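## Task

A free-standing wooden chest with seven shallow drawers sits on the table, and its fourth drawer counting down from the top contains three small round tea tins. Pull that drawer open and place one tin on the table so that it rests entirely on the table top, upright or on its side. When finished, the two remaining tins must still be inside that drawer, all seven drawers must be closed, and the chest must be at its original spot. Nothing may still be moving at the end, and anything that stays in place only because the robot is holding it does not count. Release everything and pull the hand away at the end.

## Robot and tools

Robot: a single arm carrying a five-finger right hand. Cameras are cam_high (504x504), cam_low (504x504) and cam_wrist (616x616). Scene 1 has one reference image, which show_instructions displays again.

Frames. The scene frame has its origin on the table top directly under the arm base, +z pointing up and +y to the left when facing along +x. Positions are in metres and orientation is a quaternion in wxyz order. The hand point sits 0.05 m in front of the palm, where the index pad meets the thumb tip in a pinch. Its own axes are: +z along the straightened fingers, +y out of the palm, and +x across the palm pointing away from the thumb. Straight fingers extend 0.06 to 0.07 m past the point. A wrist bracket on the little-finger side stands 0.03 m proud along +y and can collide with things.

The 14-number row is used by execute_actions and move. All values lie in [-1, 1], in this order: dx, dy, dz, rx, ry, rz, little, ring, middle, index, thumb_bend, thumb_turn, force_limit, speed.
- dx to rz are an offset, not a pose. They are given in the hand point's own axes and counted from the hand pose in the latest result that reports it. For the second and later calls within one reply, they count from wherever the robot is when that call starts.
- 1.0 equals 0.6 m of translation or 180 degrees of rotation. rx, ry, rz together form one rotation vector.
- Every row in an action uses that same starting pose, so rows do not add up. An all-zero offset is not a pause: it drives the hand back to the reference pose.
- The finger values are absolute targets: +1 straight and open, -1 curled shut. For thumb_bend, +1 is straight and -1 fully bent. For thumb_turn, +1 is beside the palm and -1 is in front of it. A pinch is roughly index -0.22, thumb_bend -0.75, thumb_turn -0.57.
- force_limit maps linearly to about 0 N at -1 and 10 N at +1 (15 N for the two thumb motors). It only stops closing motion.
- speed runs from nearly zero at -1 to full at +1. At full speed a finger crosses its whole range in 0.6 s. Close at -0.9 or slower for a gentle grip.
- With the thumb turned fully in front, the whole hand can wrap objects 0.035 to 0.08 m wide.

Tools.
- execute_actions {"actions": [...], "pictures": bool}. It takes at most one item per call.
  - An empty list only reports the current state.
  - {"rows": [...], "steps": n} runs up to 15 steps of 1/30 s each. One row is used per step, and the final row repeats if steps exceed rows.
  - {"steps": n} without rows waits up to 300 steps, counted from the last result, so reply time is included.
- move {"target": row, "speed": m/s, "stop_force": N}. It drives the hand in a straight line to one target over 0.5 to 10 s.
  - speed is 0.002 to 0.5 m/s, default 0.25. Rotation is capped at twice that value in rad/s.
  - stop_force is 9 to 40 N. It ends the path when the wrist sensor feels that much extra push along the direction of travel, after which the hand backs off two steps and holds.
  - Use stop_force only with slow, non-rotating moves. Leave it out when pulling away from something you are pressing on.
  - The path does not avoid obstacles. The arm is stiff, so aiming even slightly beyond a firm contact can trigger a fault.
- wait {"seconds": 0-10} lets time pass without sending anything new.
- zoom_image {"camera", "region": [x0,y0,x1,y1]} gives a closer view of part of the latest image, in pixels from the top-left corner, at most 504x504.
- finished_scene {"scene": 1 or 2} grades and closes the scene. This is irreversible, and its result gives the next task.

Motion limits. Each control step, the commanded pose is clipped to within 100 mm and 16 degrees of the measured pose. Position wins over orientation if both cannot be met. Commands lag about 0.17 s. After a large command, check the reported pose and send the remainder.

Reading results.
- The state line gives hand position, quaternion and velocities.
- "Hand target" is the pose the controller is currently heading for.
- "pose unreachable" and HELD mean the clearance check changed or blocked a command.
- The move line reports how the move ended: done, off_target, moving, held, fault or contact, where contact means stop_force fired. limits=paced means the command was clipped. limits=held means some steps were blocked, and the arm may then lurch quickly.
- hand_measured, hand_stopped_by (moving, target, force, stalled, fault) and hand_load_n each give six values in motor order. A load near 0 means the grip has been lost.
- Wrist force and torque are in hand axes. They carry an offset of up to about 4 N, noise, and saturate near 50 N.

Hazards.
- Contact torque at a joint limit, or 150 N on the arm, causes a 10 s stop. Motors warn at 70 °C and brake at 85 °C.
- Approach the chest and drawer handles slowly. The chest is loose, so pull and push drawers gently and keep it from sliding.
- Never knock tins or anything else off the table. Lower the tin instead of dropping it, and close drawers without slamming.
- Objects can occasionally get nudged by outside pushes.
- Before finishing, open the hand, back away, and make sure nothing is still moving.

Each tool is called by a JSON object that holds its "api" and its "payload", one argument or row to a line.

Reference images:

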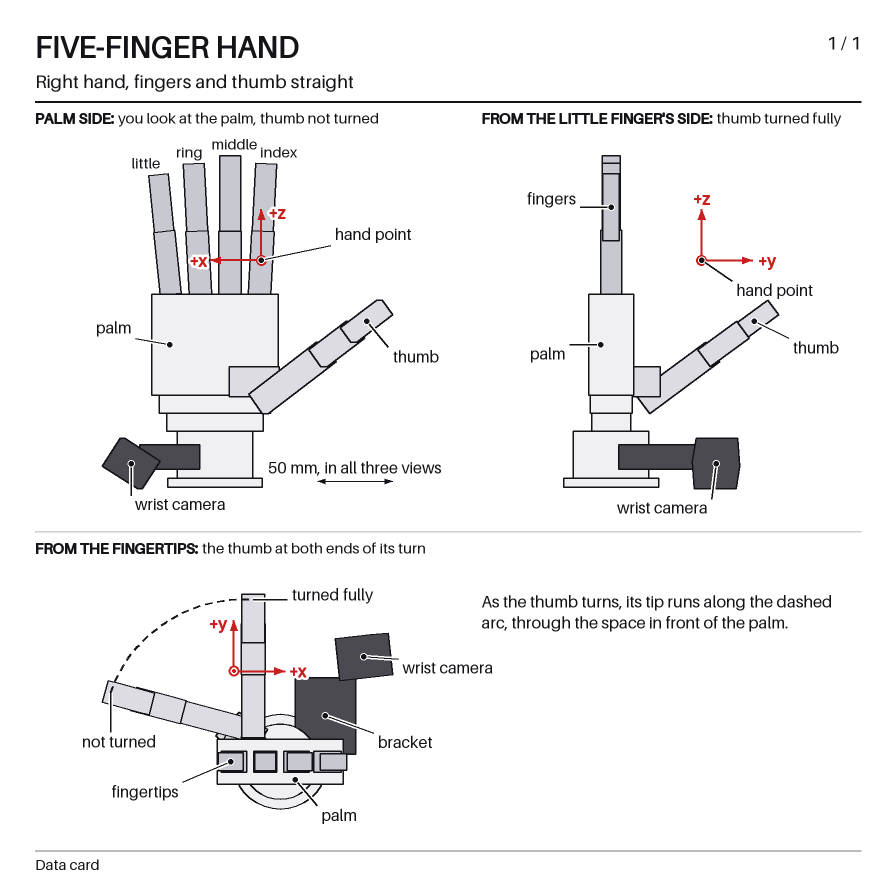

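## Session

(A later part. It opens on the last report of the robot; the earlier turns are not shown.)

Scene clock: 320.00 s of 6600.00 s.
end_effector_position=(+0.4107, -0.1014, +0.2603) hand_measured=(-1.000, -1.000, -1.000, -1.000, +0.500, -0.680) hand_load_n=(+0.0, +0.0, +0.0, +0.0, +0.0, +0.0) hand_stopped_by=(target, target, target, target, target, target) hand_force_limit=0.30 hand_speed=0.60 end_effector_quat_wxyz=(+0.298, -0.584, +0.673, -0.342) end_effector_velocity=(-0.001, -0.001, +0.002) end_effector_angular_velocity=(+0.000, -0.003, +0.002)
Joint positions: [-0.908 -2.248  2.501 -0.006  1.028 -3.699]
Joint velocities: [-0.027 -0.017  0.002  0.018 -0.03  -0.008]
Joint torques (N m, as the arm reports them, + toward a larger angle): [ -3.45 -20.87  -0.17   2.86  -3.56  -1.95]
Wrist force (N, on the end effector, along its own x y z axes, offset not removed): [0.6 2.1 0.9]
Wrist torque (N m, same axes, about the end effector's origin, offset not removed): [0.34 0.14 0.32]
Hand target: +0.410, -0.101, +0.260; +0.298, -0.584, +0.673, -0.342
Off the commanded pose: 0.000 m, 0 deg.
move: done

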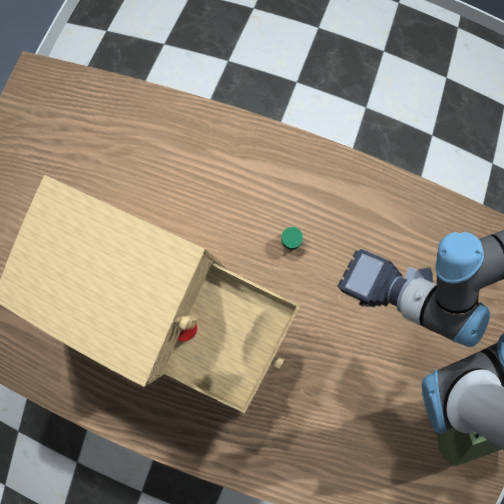

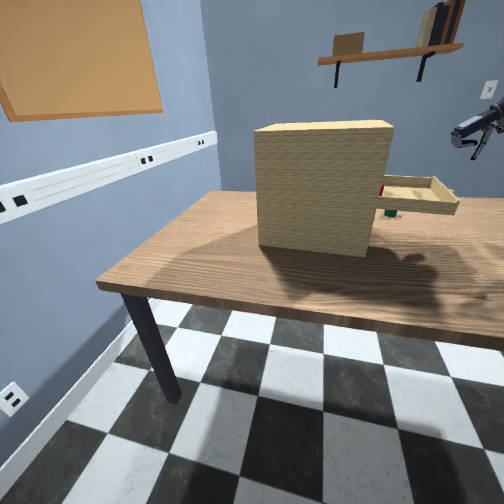

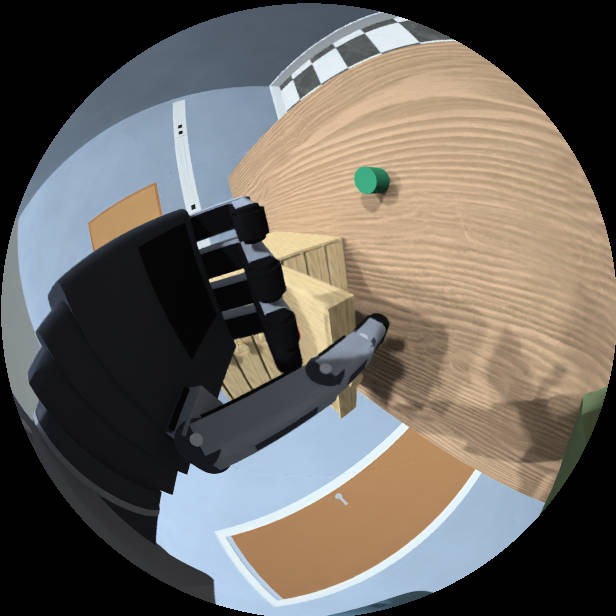

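{"api": "move", "payload": {
  "target": [-0.39,-0.034,-0.0095,-0.078,0,0,-1,-1,-1,-1,0,1,0.3,0.6],
  "speed": 0.15
}}

Scene clock: 325.00 s of 6600.00 s.
end_effector_position=(+0.4506, +0.1287, +0.2806) hand_measured=(-1.000, -1.000, -1.000, -1.000, +0.000, +1.000) hand_load_n=(+0.0, +0.0, +0.0, +0.0, +0.0, +0.0) hand_stopped_by=(target, target, target, target, target, target) hand_force_limit=0.30 hand_speed=0.60 end_effector_quat_wxyz=(+0.224, -0.617, +0.709, -0.257) end_effector_velocity=(+0.000, +0.002, -0.000) end_effector_angular_velocity=(-0.001, +0.007, -0.001)
Joint positions: [ 0.361 -1.43   2.054 -0.03   2.299 -3.182]
Joint velocities: [ 0.006  0.011 -0.01   0.011  0.008  0.01 ]
Joint torques (N m, as the arm reports them, + toward a larger angle): [ 26.3   -9.69 -29.6    2.62   2.42   1.84]
Wrist force (N, on the end effector, along its own x y z axes, offset not removed): [0.5 2.0 0.3]
Wrist torque (N m, same axes, about the end effector's origin, offset not removed): [0.23 0.17 0.28]
Hand target: +0.451, +0.129, +0.281; +0.224, -0.617, +0.710, -0.257
Off the commanded pose: 0.001 m, 0 deg.
move: done

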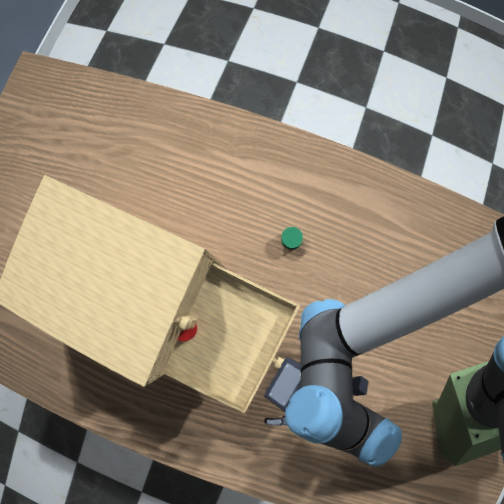

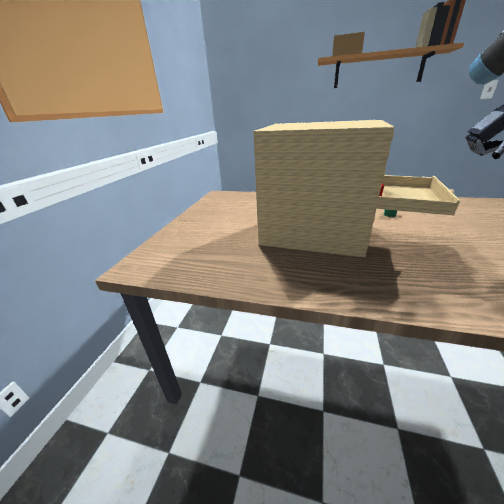

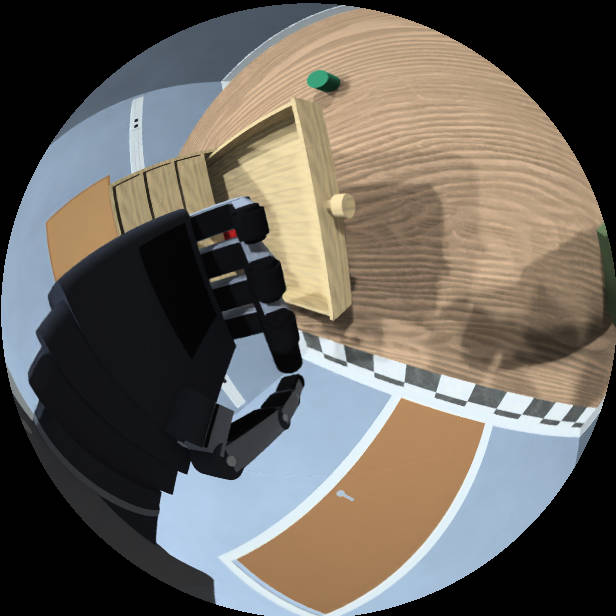

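{"api": "move", "payload": {
  "target": [0.01,0.085,-0.006,0,0,0,-1,-1,-1,-1,0,1,0.3,0.6],
  "speed": 0.12
}}

{"api": "move", "payload": {
  "target": [0,0.078,0.093,0,0,0,-1,-1,-1,-1,0,1,0.3,0.6],
  "speed": 0.08,
  "stop_force": 10
}}

{"api": "zoom_image", "payload": {
  "camera": "cam_low",
  "region": [404, 110, 504, 230]
}}

Scene clock: 328.33 s of 6600.00 s.
end_effector_position=(+0.4091, +0.1286, +0.2508) hand_measured=(-1.000, -1.000, -1.000, -1.000, +0.000, +1.000) hand_load_n=(+0.0, +0.0, +0.0, +0.0, +0.0, +0.0) hand_stopped_by=(target, target, target, target, target, target) hand_force_limit=0.30 hand_speed=0.60 end_effector_quat_wxyz=(+0.224, -0.617, +0.709, -0.257) end_effector_velocity=(-0.002, -0.000, -0.002) end_effector_angular_velocity=(+0.001, -0.001, -0.001)
Joint positions: [ 0.348 -1.444  2.193 -0.16   2.289 -3.191]
Joint velocities: [-0.002 -0.001  0.008 -0.01  -0.001 -0.001]
Joint torques (N m, as the arm reports them, + toward a larger angle): [ -0.4  -31.81   4.49  -1.83  -2.65  -1.68]
Wrist force (N, on the end effector, along its own x y z axes, offset not removed): [-2.7 1.1 -2.4]
Wrist torque (N m, same axes, about the end effector's origin, offset not removed): [0.37 0.78 0.14]
Hand target: +0.409, +0.129, +0.251; +0.224, -0.617, +0.709, -0.257
Off the commanded pose: 0.000 m, 0 deg.
move: done

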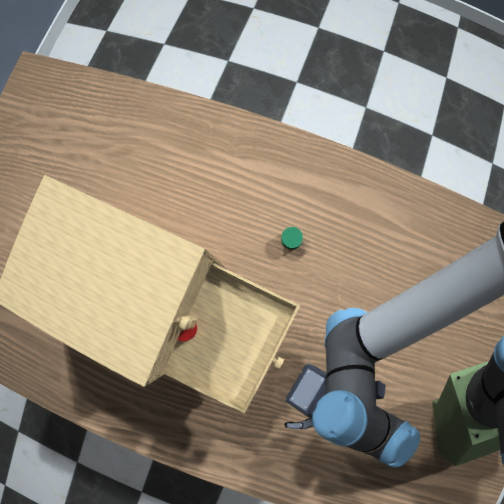

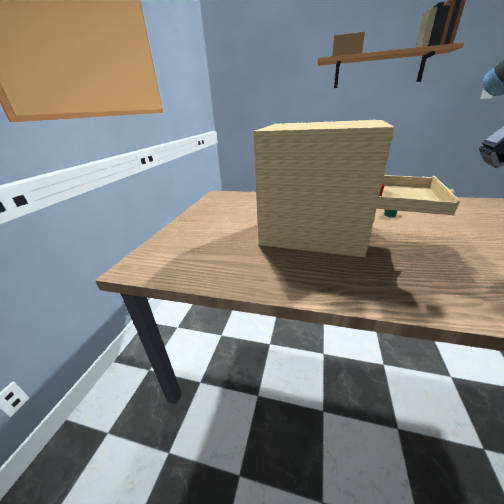

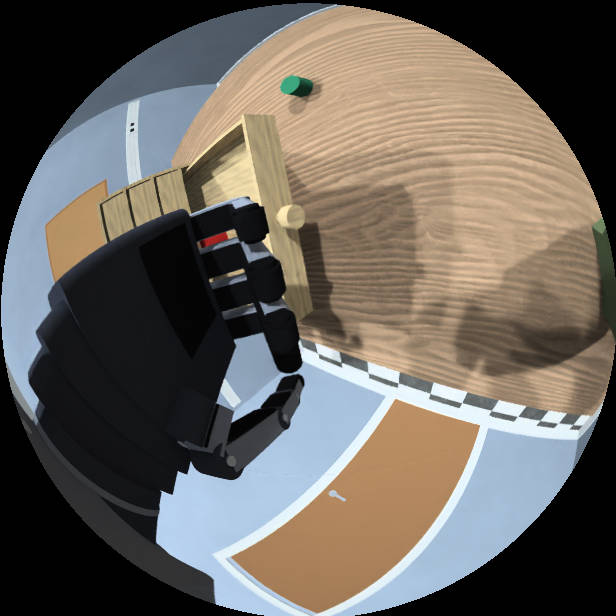

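Scene clock: 329.73 s of 6600.00 s.
end_effector_position=(+0.4090, +0.1287, +0.1782) hand_measured=(-1.000, -1.000, -1.000, -1.000, +0.000, +1.000) hand_load_n=(+0.0, +0.0, +0.0, +0.0, +0.0, +0.0) hand_stopped_by=(target, target, target, target, target, target) hand_force_limit=0.30 hand_speed=0.60 end_effector_quat_wxyz=(+0.224, -0.617, +0.709, -0.257) end_effector_velocity=(-0.001, +0.000, -0.003) end_effector_angular_velocity=(-0.000, +0.001, +0.001)
Joint positions: [ 0.214 -1.338  2.28  -0.409  2.176 -3.281]
Joint velocities: [-0.004  0.004  0.004 -0.009 -0.004 -0.003]
Joint torques (N m, as the arm reports them, + toward a larger angle): [ 0.71 -8.66  8.71 -1.46 -2.75 -1.84]
Wrist force (N, on the end effector, along its own x y z axes, offset not removed): [0.7 1.5 0.1]
Wrist torque (N m, same axes, about the end effector's origin, offset not removed): [0.25 0.25 0.39]
Hand target: +0.409, +0.129, +0.178; +0.224, -0.617, +0.709, -0.257
Off the commanded pose: 0.000 m, 0 deg.
move: done

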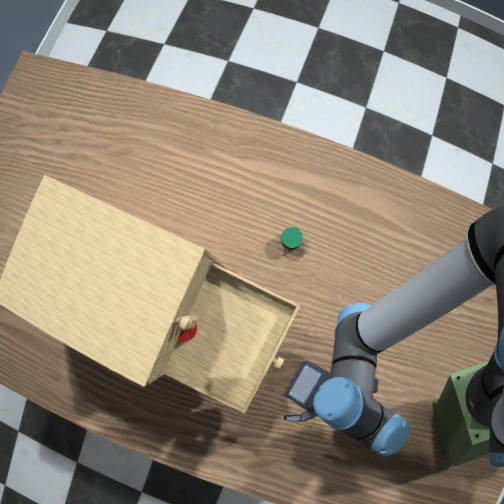

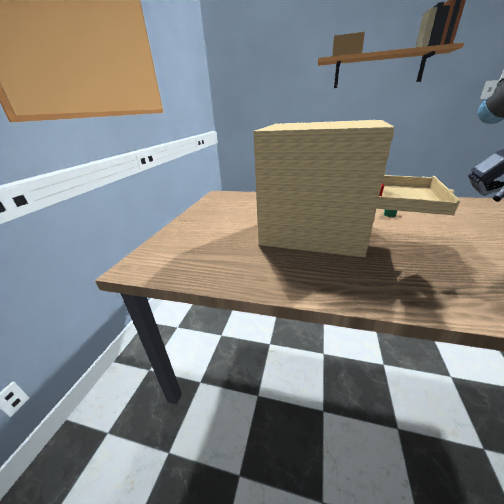

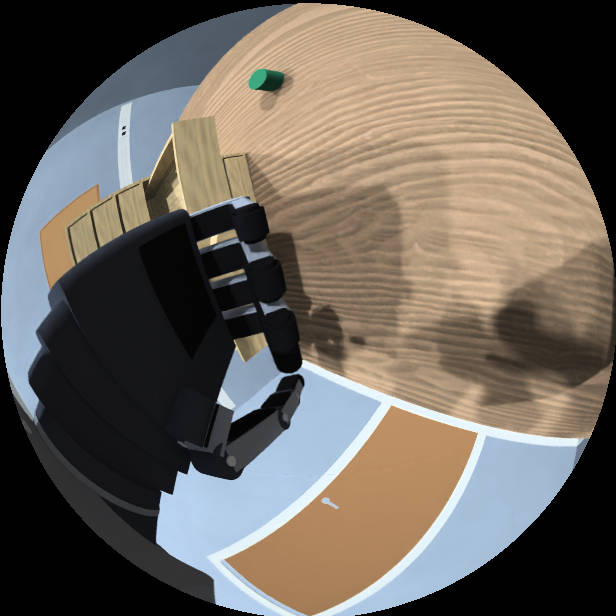

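Region (404, 110, 504, 230) of cam_low's 504x504 image, scaled by 4.200, with more detail than that image has.

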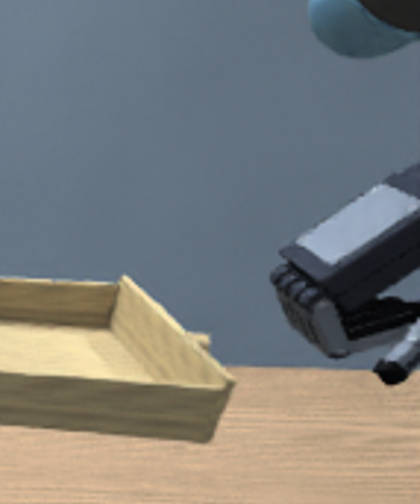

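{"api": "move", "payload": {
  "target": [0,0.047,0.056,0,0,0,-1,-1,-1,-1,0,1,0.3,0.6],
  "speed": 0.08
}}

{"api": "move", "payload": {
  "target": [-0.0065,-0.0445,0.0375,0,0,0,-1,-1,-1,-1,0,1,0.3,0.6],
  "speed": 0.03,
  "stop_force": 9
}}

{"api": "zoom_image", "payload": {
  "camera": "cam_low",
  "region": [404, 110, 504, 230]
}}

{"api": "zoom_image", "payload": {
  "camera": "cam_high",
  "region": [220, 290, 350, 420]
}}

Scene clock: 333.23 s of 6600.00 s.
end_effector_position=(+0.4090, +0.1288, +0.1346) hand_measured=(-1.000, -1.000, -1.000, -1.000, +0.000, +1.000) hand_load_n=(+0.0, +0.0, +0.0, +0.0, +0.0, +0.0) hand_stopped_by=(target, target, target, target, target, target) hand_force_limit=0.30 hand_speed=0.60 end_effector_quat_wxyz=(+0.224, -0.617, +0.709, -0.257) end_effector_velocity=(+0.001, -0.000, -0.002) end_effector_angular_velocity=(+0.000, -0.001, -0.000)
Joint positions: [ 0.135 -1.25   2.313 -0.554  2.107 -3.328]
Joint velocities: [-0.004  0.005  0.001 -0.008 -0.004 -0.003]
Joint torques (N m, as the arm reports them, + toward a larger angle): [  3.33 -11.46  10.47  -1.53  -2.85  -1.54]
Wrist force (N, on the end effector, along its own x y z axes, offset not removed): [1.3 2.2 0.9]
Wrist torque (N m, same axes, about the end effector's origin, offset not removed): [0.46 0.01 0.40]
Hand target: +0.409, +0.129, +0.134; +0.224, -0.617, +0.709, -0.257
Off the commanded pose: 0.000 m, 0 deg.
move: done

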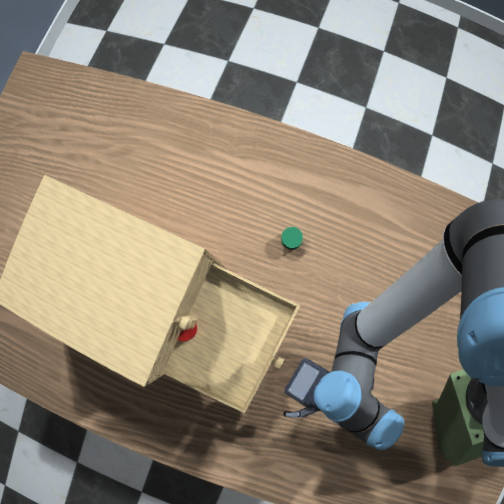

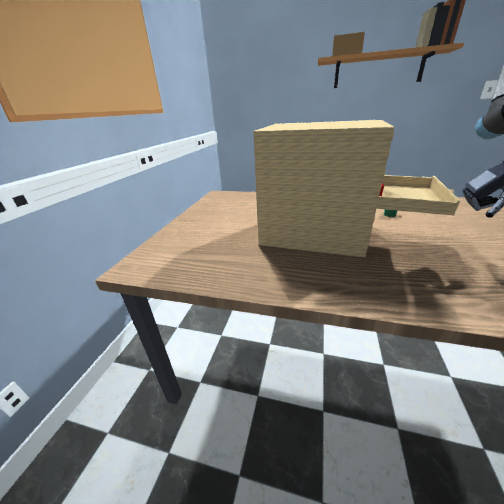

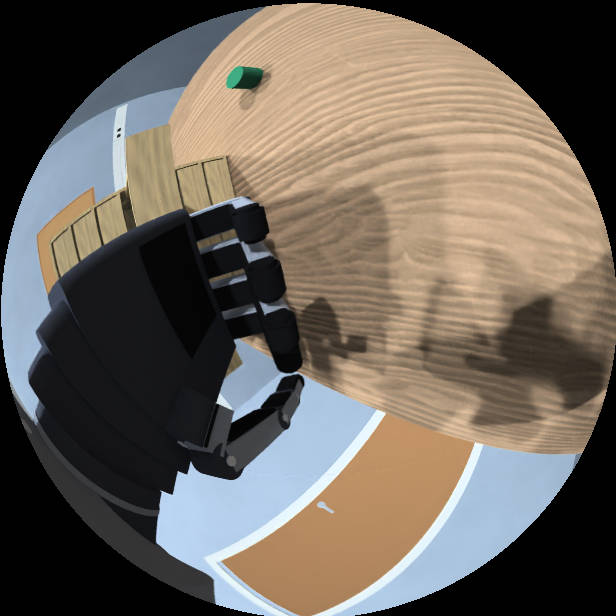

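Scene clock: 334.73 s of 6600.00 s.
end_effector_position=(+0.4438, +0.1278, +0.1345) hand_measured=(-1.000, -1.000, -1.000, -1.000, +0.000, +1.000) hand_load_n=(+0.0, +0.0, +0.0, +0.0, +0.0, +0.0) hand_stopped_by=(target, target, target, target, target, target) hand_force_limit=0.30 hand_speed=0.60 end_effector_quat_wxyz=(+0.224, -0.617, +0.709, -0.257) end_effector_velocity=(+0.002, +0.000, -0.000) end_effector_angular_velocity=(+0.000, +0.001, +0.001)
Joint positions: [ 0.123 -1.23   2.225 -0.491  2.096 -3.335]
Joint velocities: [-0.     0.002 -0.006  0.005 -0.001  0.   ]
Joint torques (N m, as the arm reports them, + toward a larger angle): [  3.92 -13.35 -22.74   1.79  -3.25  -1.88]
Wrist force (N, on the end effector, along its own x y z axes, offset not removed): [1.9 1.9 -1.4]
Wrist torque (N m, same axes, about the end effector's origin, offset not removed): [-0.03 0.21 0.38]
Hand target: +0.444, +0.128, +0.134; +0.224, -0.617, +0.709, -0.257
Off the commanded pose: 0.000 m, 0 deg.
move: done

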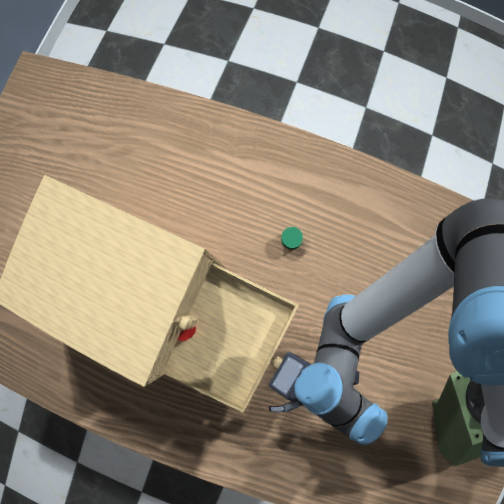

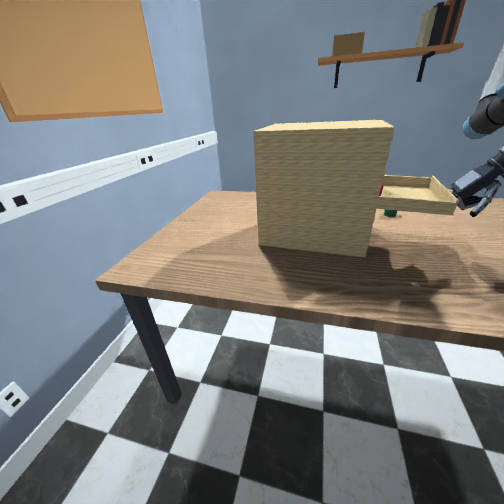

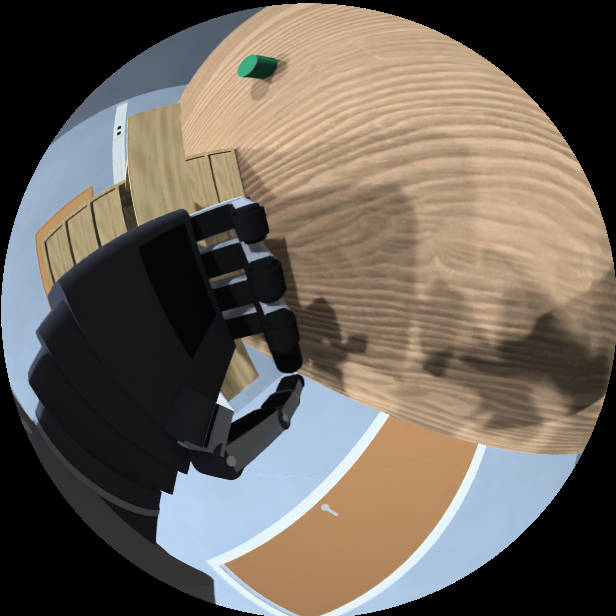

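Region (404, 110, 504, 230) of cam_low's 504x504 image, scaled by 4.200, with more detail than that image has.

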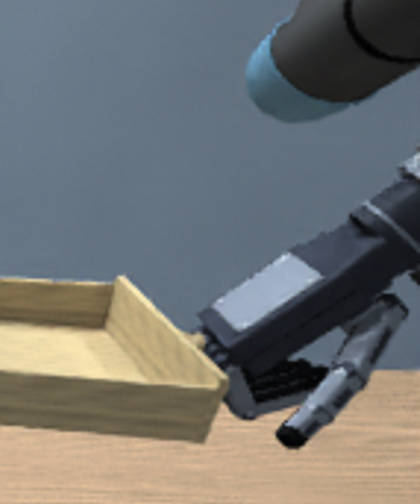

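Region (220, 290, 350, 420) of cam_high's 504x504 image, scaled by 3.877, with more detail than that image has.

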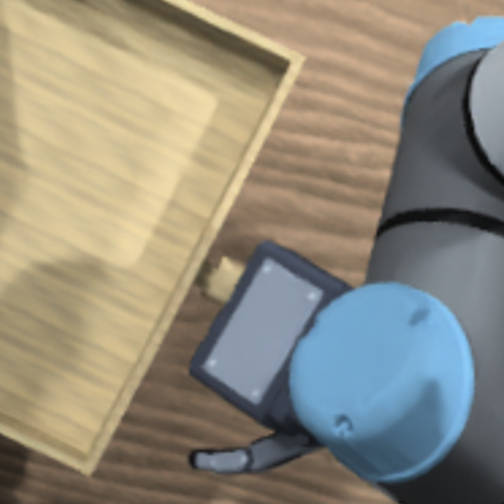

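{"api": "execute_actions", "payload": {
  "actions": []
}}

Scene clock: 341.17 s of 6600.00 s.
end_effector_position=(+0.4441, +0.1278, +0.1345) hand_measured=(-1.000, -1.000, -1.000, -1.000, +0.000, +1.000) hand_load_n=(+0.0, +0.0, +0.0, +0.0, +0.0, +0.0) hand_stopped_by=(target, target, target, target, target, target) hand_force_limit=0.30 hand_speed=0.60 end_effector_quat_wxyz=(+0.224, -0.617, +0.709, -0.257) end_effector_velocity=(-0.000, -0.000, -0.000) end_effector_angular_velocity=(-0.000, +0.001, -0.000)
Joint positions: [ 0.123 -1.23   2.224 -0.49   2.096 -3.335]
Joint velocities: [-0.001  0.     0.     0.     0.     0.   ]
Joint torques (N m, as the arm reports them, + toward a larger angle): [  3.42 -13.75 -22.55   1.69  -3.27  -1.77]
Wrist force (N, on the end effector, along its own x y z axes, offset not removed): [2.1 4.4 -3.6]
Wrist torque (N m, same axes, about the end effector's origin, offset not removed): [0.59 0.23 0.62]
Hand target: +0.444, +0.128, +0.134; +0.224, -0.617, +0.709, -0.257
Off the commanded pose: 0.000 m, 0 deg.
Steps of this call (steps 1 to 90: nothing new was sent; then 3.43 s passed at rest). Readings (end_effector_position | what the end effector reports):
1: (+0.4439, +0.1278, +0.1345) | hand_measured=(-1.000, -1.000, -1.000, -1.000, +0.000, +1.000) hand_load_n=(+0.0, +0.0, +0.0, +0.0, +0.0, +0.0) hand_stopped_by=(target, target, target, target, target, target) hand_force_limit=0.30 hand_speed=0.60
2: (+0.4440, +0.1278, +0.1345) | hand_measured=(-1.000, -1.000, -1.000, -1.000, +0.000, +1.000) hand_load_n=(+0.0, +0.0, +0.0, +0.0, +0.0, +0.0) hand_stopped_by=(target, target, target, target, target, target) hand_force_limit=0.30 hand_speed=0.60
4: (+0.4440, +0.1278, +0.1345) | hand_measured=(-1.000, -1.000, -1.000, -1.000, +0.000, +1.000) hand_load_n=(+0.0, +0.0, +0.0, +0.0, +0.0, +0.0) hand_stopped_by=(target, target, target, target, target, target) hand_force_limit=0.30 hand_speed=0.60
8: (+0.4441, +0.1278, +0.1345) | hand_measured=(-1.000, -1.000, -1.000, -1.000, +0.000, +1.000) hand_load_n=(+0.0, +0.0, +0.0, +0.0, +0.0, +0.0) hand_stopped_by=(target, target, target, target, target, target) hand_force_limit=0.30 hand_speed=0.60
90: the state above

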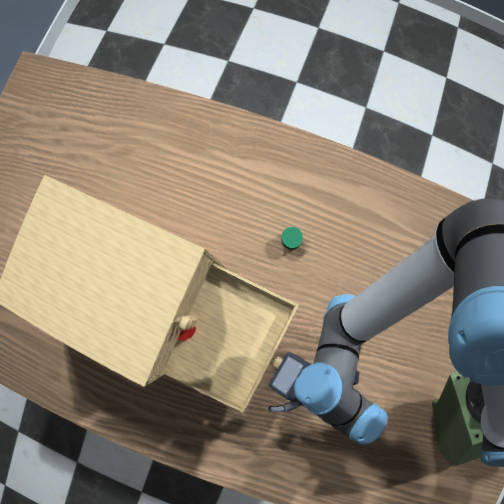

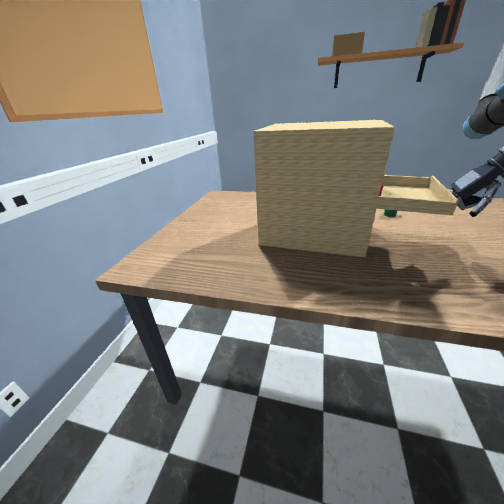

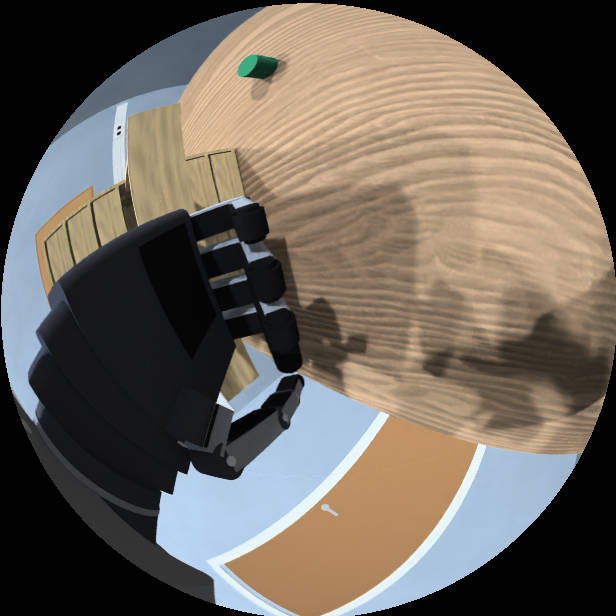

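{"api": "move", "payload": {
  "target": [-0.0065,-0.1275,0.107,0,0,0,-1,-1,-1,-1,0,1,0.3,0.6],
  "speed": 0.04,
  "stop_force": 22
}}

Scene clock: 344.77 s of 6600.00 s.
end_effector_position=(+0.4712, +0.1250, +0.1344) hand_measured=(-1.000, -1.000, -1.000, -1.000, +0.000, +1.000) hand_load_n=(+0.0, +0.0, +0.0, +0.0, +0.0, +0.0) hand_stopped_by=(target, target, target, target, target, target) hand_force_limit=0.30 hand_speed=0.60 end_effector_quat_wxyz=(+0.224, -0.617, +0.709, -0.257) end_effector_velocity=(-0.002, +0.001, +0.001) end_effector_angular_velocity=(+0.001, -0.002, +0.001)
Joint positions: [ 0.109 -1.214  2.156 -0.441  2.084 -3.343]
Joint velocities: [ 0.003 -0.002  0.005 -0.004  0.001  0.   ]
Joint torques (N m, as the arm reports them, + toward a larger angle): [ 28.8  -38.35   8.22  -1.53   2.13   1.89]
Wrist force (N, on the end effector, along its own x y z axes, offset not removed): [0.7 1.7 -0.1]
Wrist torque (N m, same axes, about the end effector's origin, offset not removed): [0.33 0.01 0.51]
Hand target: +0.471, +0.125, +0.135; +0.224, -0.617, +0.709, -0.257
Off the commanded pose: 0.073 m, 0 deg.
move: contact

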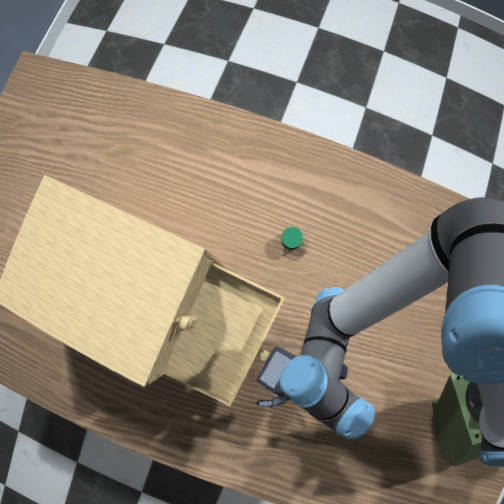

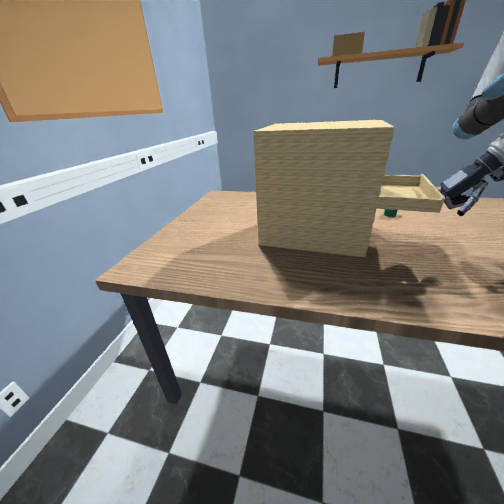

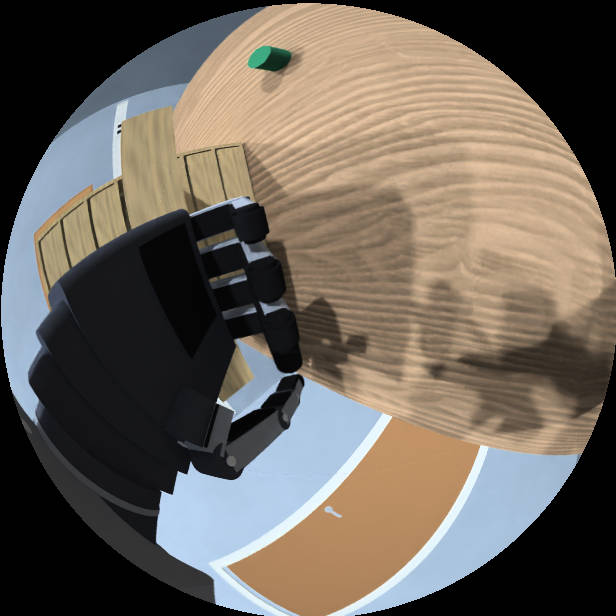

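{"api": "move", "payload": {
  "target": [-0.004,-0.105,0.084,0,0,0,-1,-1,-1,-1,0,1,0.3,0.6],
  "speed": 0.02,
  "stop_force": 26
}}

Scene clock: 350.17 s of 6600.00 s.
end_effector_position=(+0.5512, +0.1161, +0.1363) hand_measured=(-1.000, -1.000, -1.000, -1.000, +0.000, +1.000) hand_load_n=(+0.0, +0.0, +0.0, +0.0, +0.0, +0.0) hand_stopped_by=(target, target, target, target, target, target) hand_force_limit=0.30 hand_speed=0.60 end_effector_quat_wxyz=(+0.224, -0.617, +0.709, -0.257) end_effector_velocity=(+0.003, -0.000, +0.000) end_effector_angular_velocity=(-0.000, -0.001, +0.000)
Joint positions: [ 0.08  -1.154  1.942 -0.295  2.059 -3.359]
Joint velocities: [-0.     0.003 -0.008  0.004 -0.    -0.001]
Joint torques (N m, as the arm reports them, + toward a larger angle): [  6.92 -18.74 -23.9    2.48  -2.87  -1.81]
Wrist force (N, on the end effector, along its own x y z axes, offset not removed): [2.5 2.7 0.4]
Wrist torque (N m, same axes, about the end effector's origin, offset not removed): [0.26 -0.14 0.49]
Hand target: +0.551, +0.116, +0.136; +0.224, -0.617, +0.709, -0.257
Off the commanded pose: 0.000 m, 0 deg.
move: done

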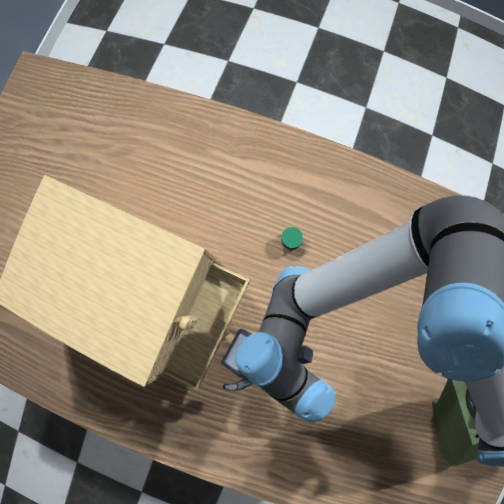

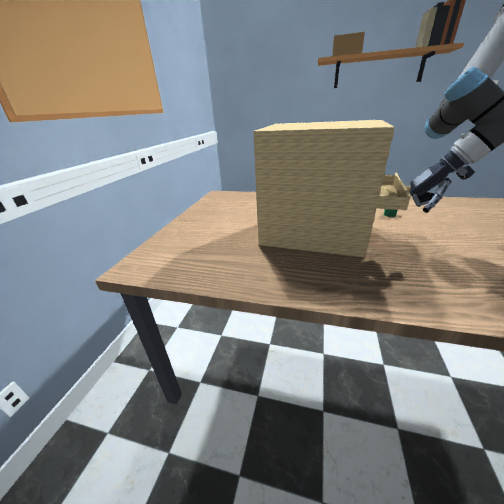

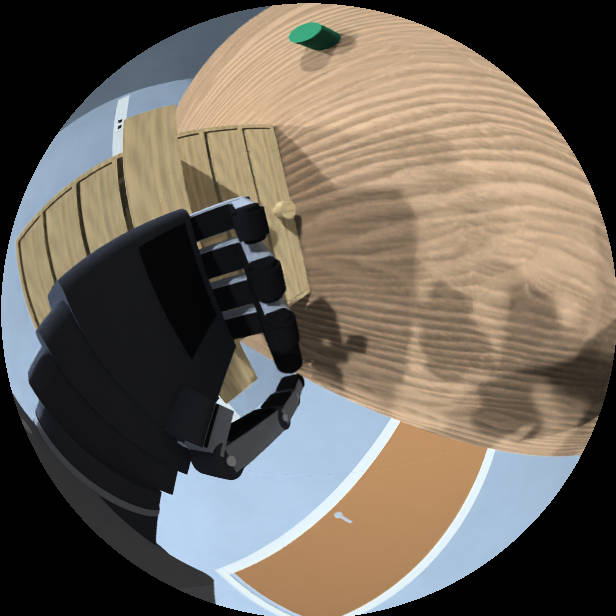

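{"api": "move", "payload": {
  "target": [-0.003,-0.083,0.0697,0,0,0,-1,-1,-1,-1,0,1,0.3,0.6],
  "speed": 0.02,
  "stop_force": 24
}}

{"api": "move", "payload": {
  "target": [-0.001,-0.038,0.032,0,0,0,-1,-1,-1,-1,0,1,0.3,0.6],
  "speed": 0.008,
  "stop_force": 22
}}

Scene clock: 356.30 s of 6600.00 s.
end_effector_position=(+0.6155, +0.1088, +0.1362) hand_measured=(-1.000, -1.000, -1.000, -1.000, +0.000, +1.000) hand_load_n=(+0.0, +0.0, +0.0, +0.0, +0.0, +0.0) hand_stopped_by=(target, target, target, target, target, target) hand_force_limit=0.30 hand_speed=0.60 end_effector_quat_wxyz=(+0.224, -0.617, +0.709, -0.257) end_effector_velocity=(+0.003, -0.001, -0.000) end_effector_angular_velocity=(-0.001, +0.000, -0.000)
Joint positions: [ 0.062 -1.085  1.753 -0.179  2.042 -3.368]
Joint velocities: [-0.001  0.003 -0.008  0.005 -0.    -0.001]
Joint torques (N m, as the arm reports them, + toward a larger angle): [  8.75 -22.96 -24.95   2.38  -3.03  -1.83]
Wrist force (N, on the end effector, along its own x y z axes, offset not removed): [2.0 2.9 -1.9]
Wrist torque (N m, same axes, about the end effector's origin, offset not removed): [0.34 -0.04 0.54]
Hand target: +0.616, +0.109, +0.136; +0.224, -0.617, +0.709, -0.257
Off the commanded pose: 0.000 m, 0 deg.
move: done

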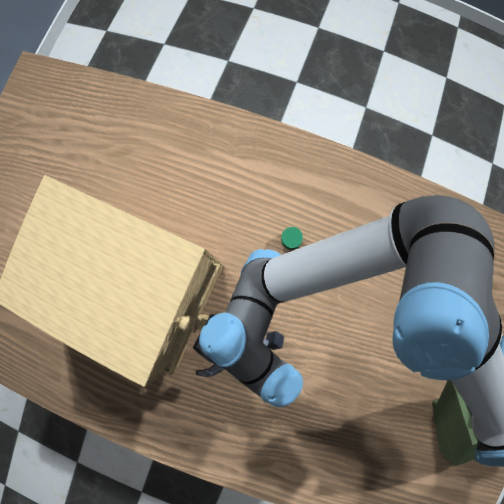

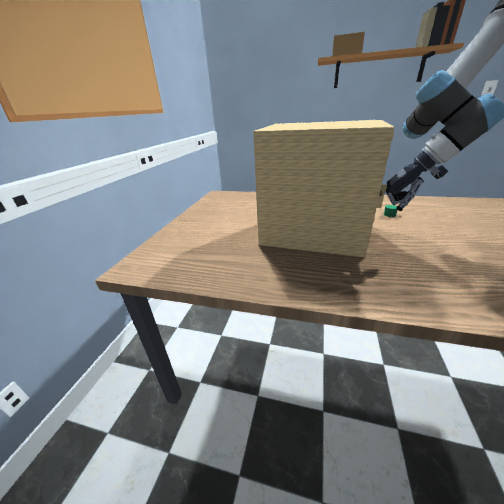

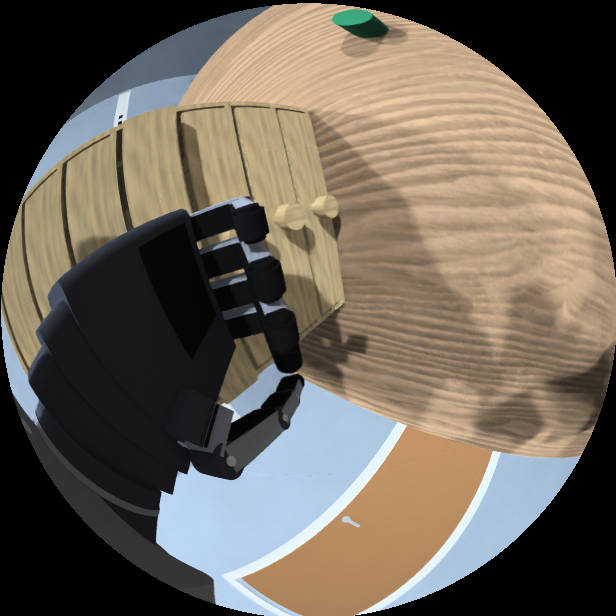

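Scene clock: 358.77 s of 6600.00 s.
end_effector_position=(+0.6320, +0.1069, +0.1360) hand_measured=(-1.000, -1.000, -1.000, -1.000, +0.000, +1.000) hand_load_n=(+0.0, +1.0, +0.0, +0.0, +0.0, +0.0) hand_stopped_by=(target, target, target, target, target, target) hand_force_limit=0.30 hand_speed=0.60 end_effector_quat_wxyz=(+0.224, -0.617, +0.709, -0.257) end_effector_velocity=(-0.001, -0.000, +0.000) end_effector_angular_velocity=(+0.000, -0.002, -0.002)
Joint positions: [ 0.057 -1.065  1.702 -0.149  2.038 -3.371]
Joint velocities: [ 0.    -0.003  0.007 -0.006 -0.     0.   ]
Joint torques (N m, as the arm reports them, + toward a larger angle): [ 15.08 -45.49  -7.45  -7.14  -4.8   -0.65]
Wrist force (N, on the end effector, along its own x y z axes, offset not removed): [8.8 13.4 -28.5]
Wrist torque (N m, same axes, about the end effector's origin, offset not removed): [2.08 1.26 1.30]
Hand target: +0.632, +0.107, +0.136; +0.224, -0.617, +0.709, -0.257
Off the commanded pose: 0.013 m, 0 deg.
move: contact

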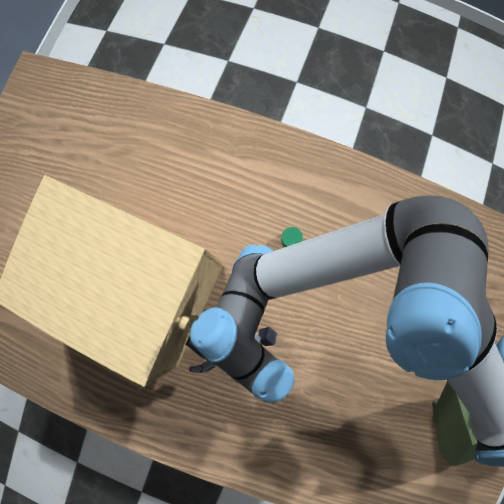

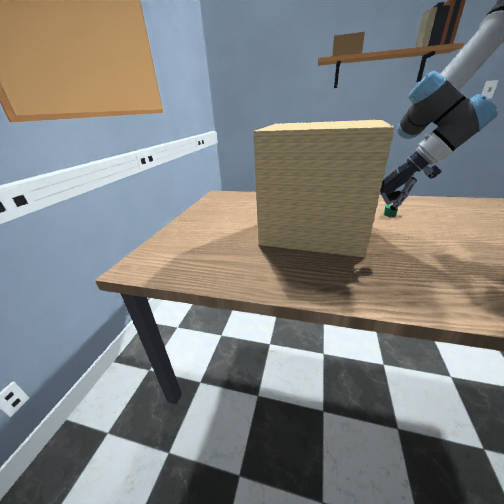

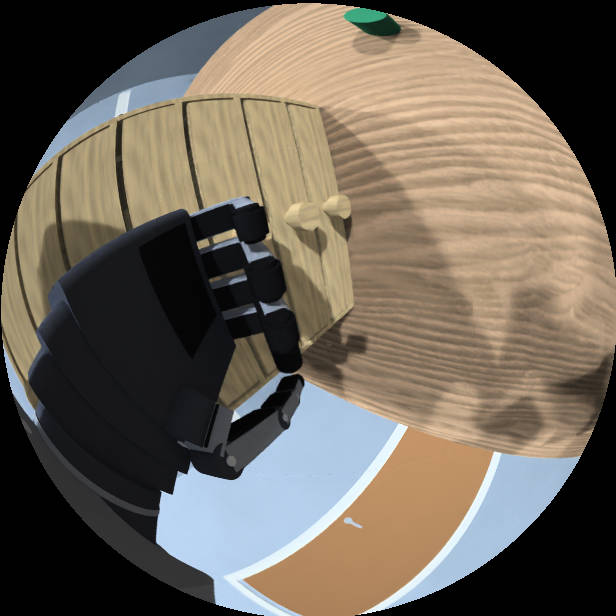

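Contact at the expected closed position. Backing off to inspect.

{"api": "move", "payload": {
  "target": [0.005,0.128,-0.107,0,0,0,-1,-1,-1,-1,0,1,0.3,0.6],
  "speed": 0.12
}}

{"api": "zoom_image", "payload": {
  "camera": "cam_wrist",
  "region": [60,60,400,330]
}}

{"api": "zoom_image", "payload": {
  "camera": "cam_high",
  "region": [120,230,260,400]
}}

Scene clock: 361.57 s of 6600.00 s.
end_effector_position=(+0.5327, +0.1178, +0.1359) hand_measured=(-1.000, -1.000, -1.000, -1.000, +0.000, +1.000) hand_load_n=(+0.0, +0.0, +0.0, +0.0, +0.0, +0.0) hand_stopped_by=(target, target, target, target, target, target) hand_force_limit=0.30 hand_speed=0.60 end_effector_quat_wxyz=(+0.224, -0.617, +0.709, -0.257) end_effector_velocity=(-0.001, +0.000, +0.001) end_effector_angular_velocity=(+0.001, -0.003, -0.001)
Joint positions: [ 0.085 -1.17   1.993 -0.327  2.063 -3.356]
Joint velocities: [ 0.001 -0.002  0.004 -0.005  0.     0.001]
Joint torques (N m, as the arm reports them, + toward a larger angle): [ 31.26 -42.27   6.34  -1.6    2.22   1.89]
Wrist force (N, on the end effector, along its own x y z axes, offset not removed): [0.1 1.2 2.1]
Wrist torque (N m, same axes, about the end effector's origin, offset not removed): [-0.02 0.25 0.24]
Hand target: +0.532, +0.118, +0.136; +0.224, -0.617, +0.709, -0.257
Off the commanded pose: 0.000 m, 0 deg.
move: done

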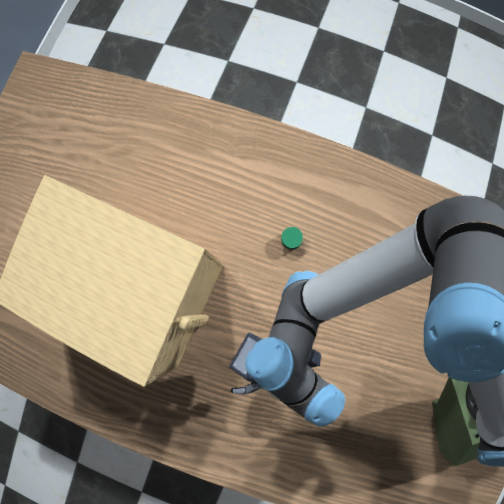

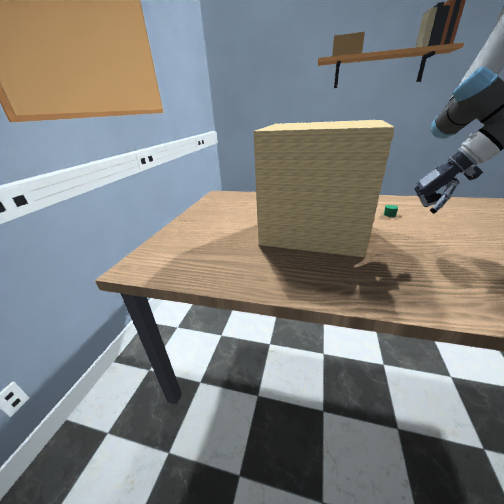

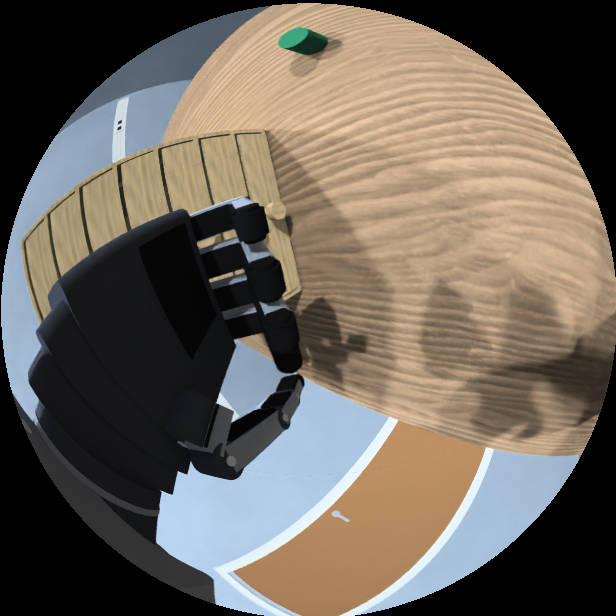

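Region (60, 60, 400, 330) of cam_wrist's 616x616 image, scaled by 1.482, with more detail than that image has; it fills the top 400 rows of this view, and the rest is white.

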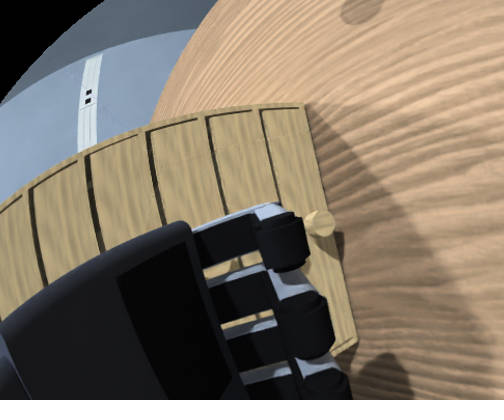

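Region (120, 230, 260, 400) of cam_high's 504x504 image, scaled by 2.965, with more detail than that image has; it fills the left 415 columns of this view, and the rest is white.

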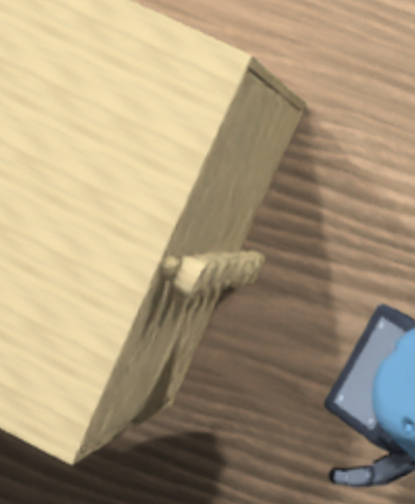

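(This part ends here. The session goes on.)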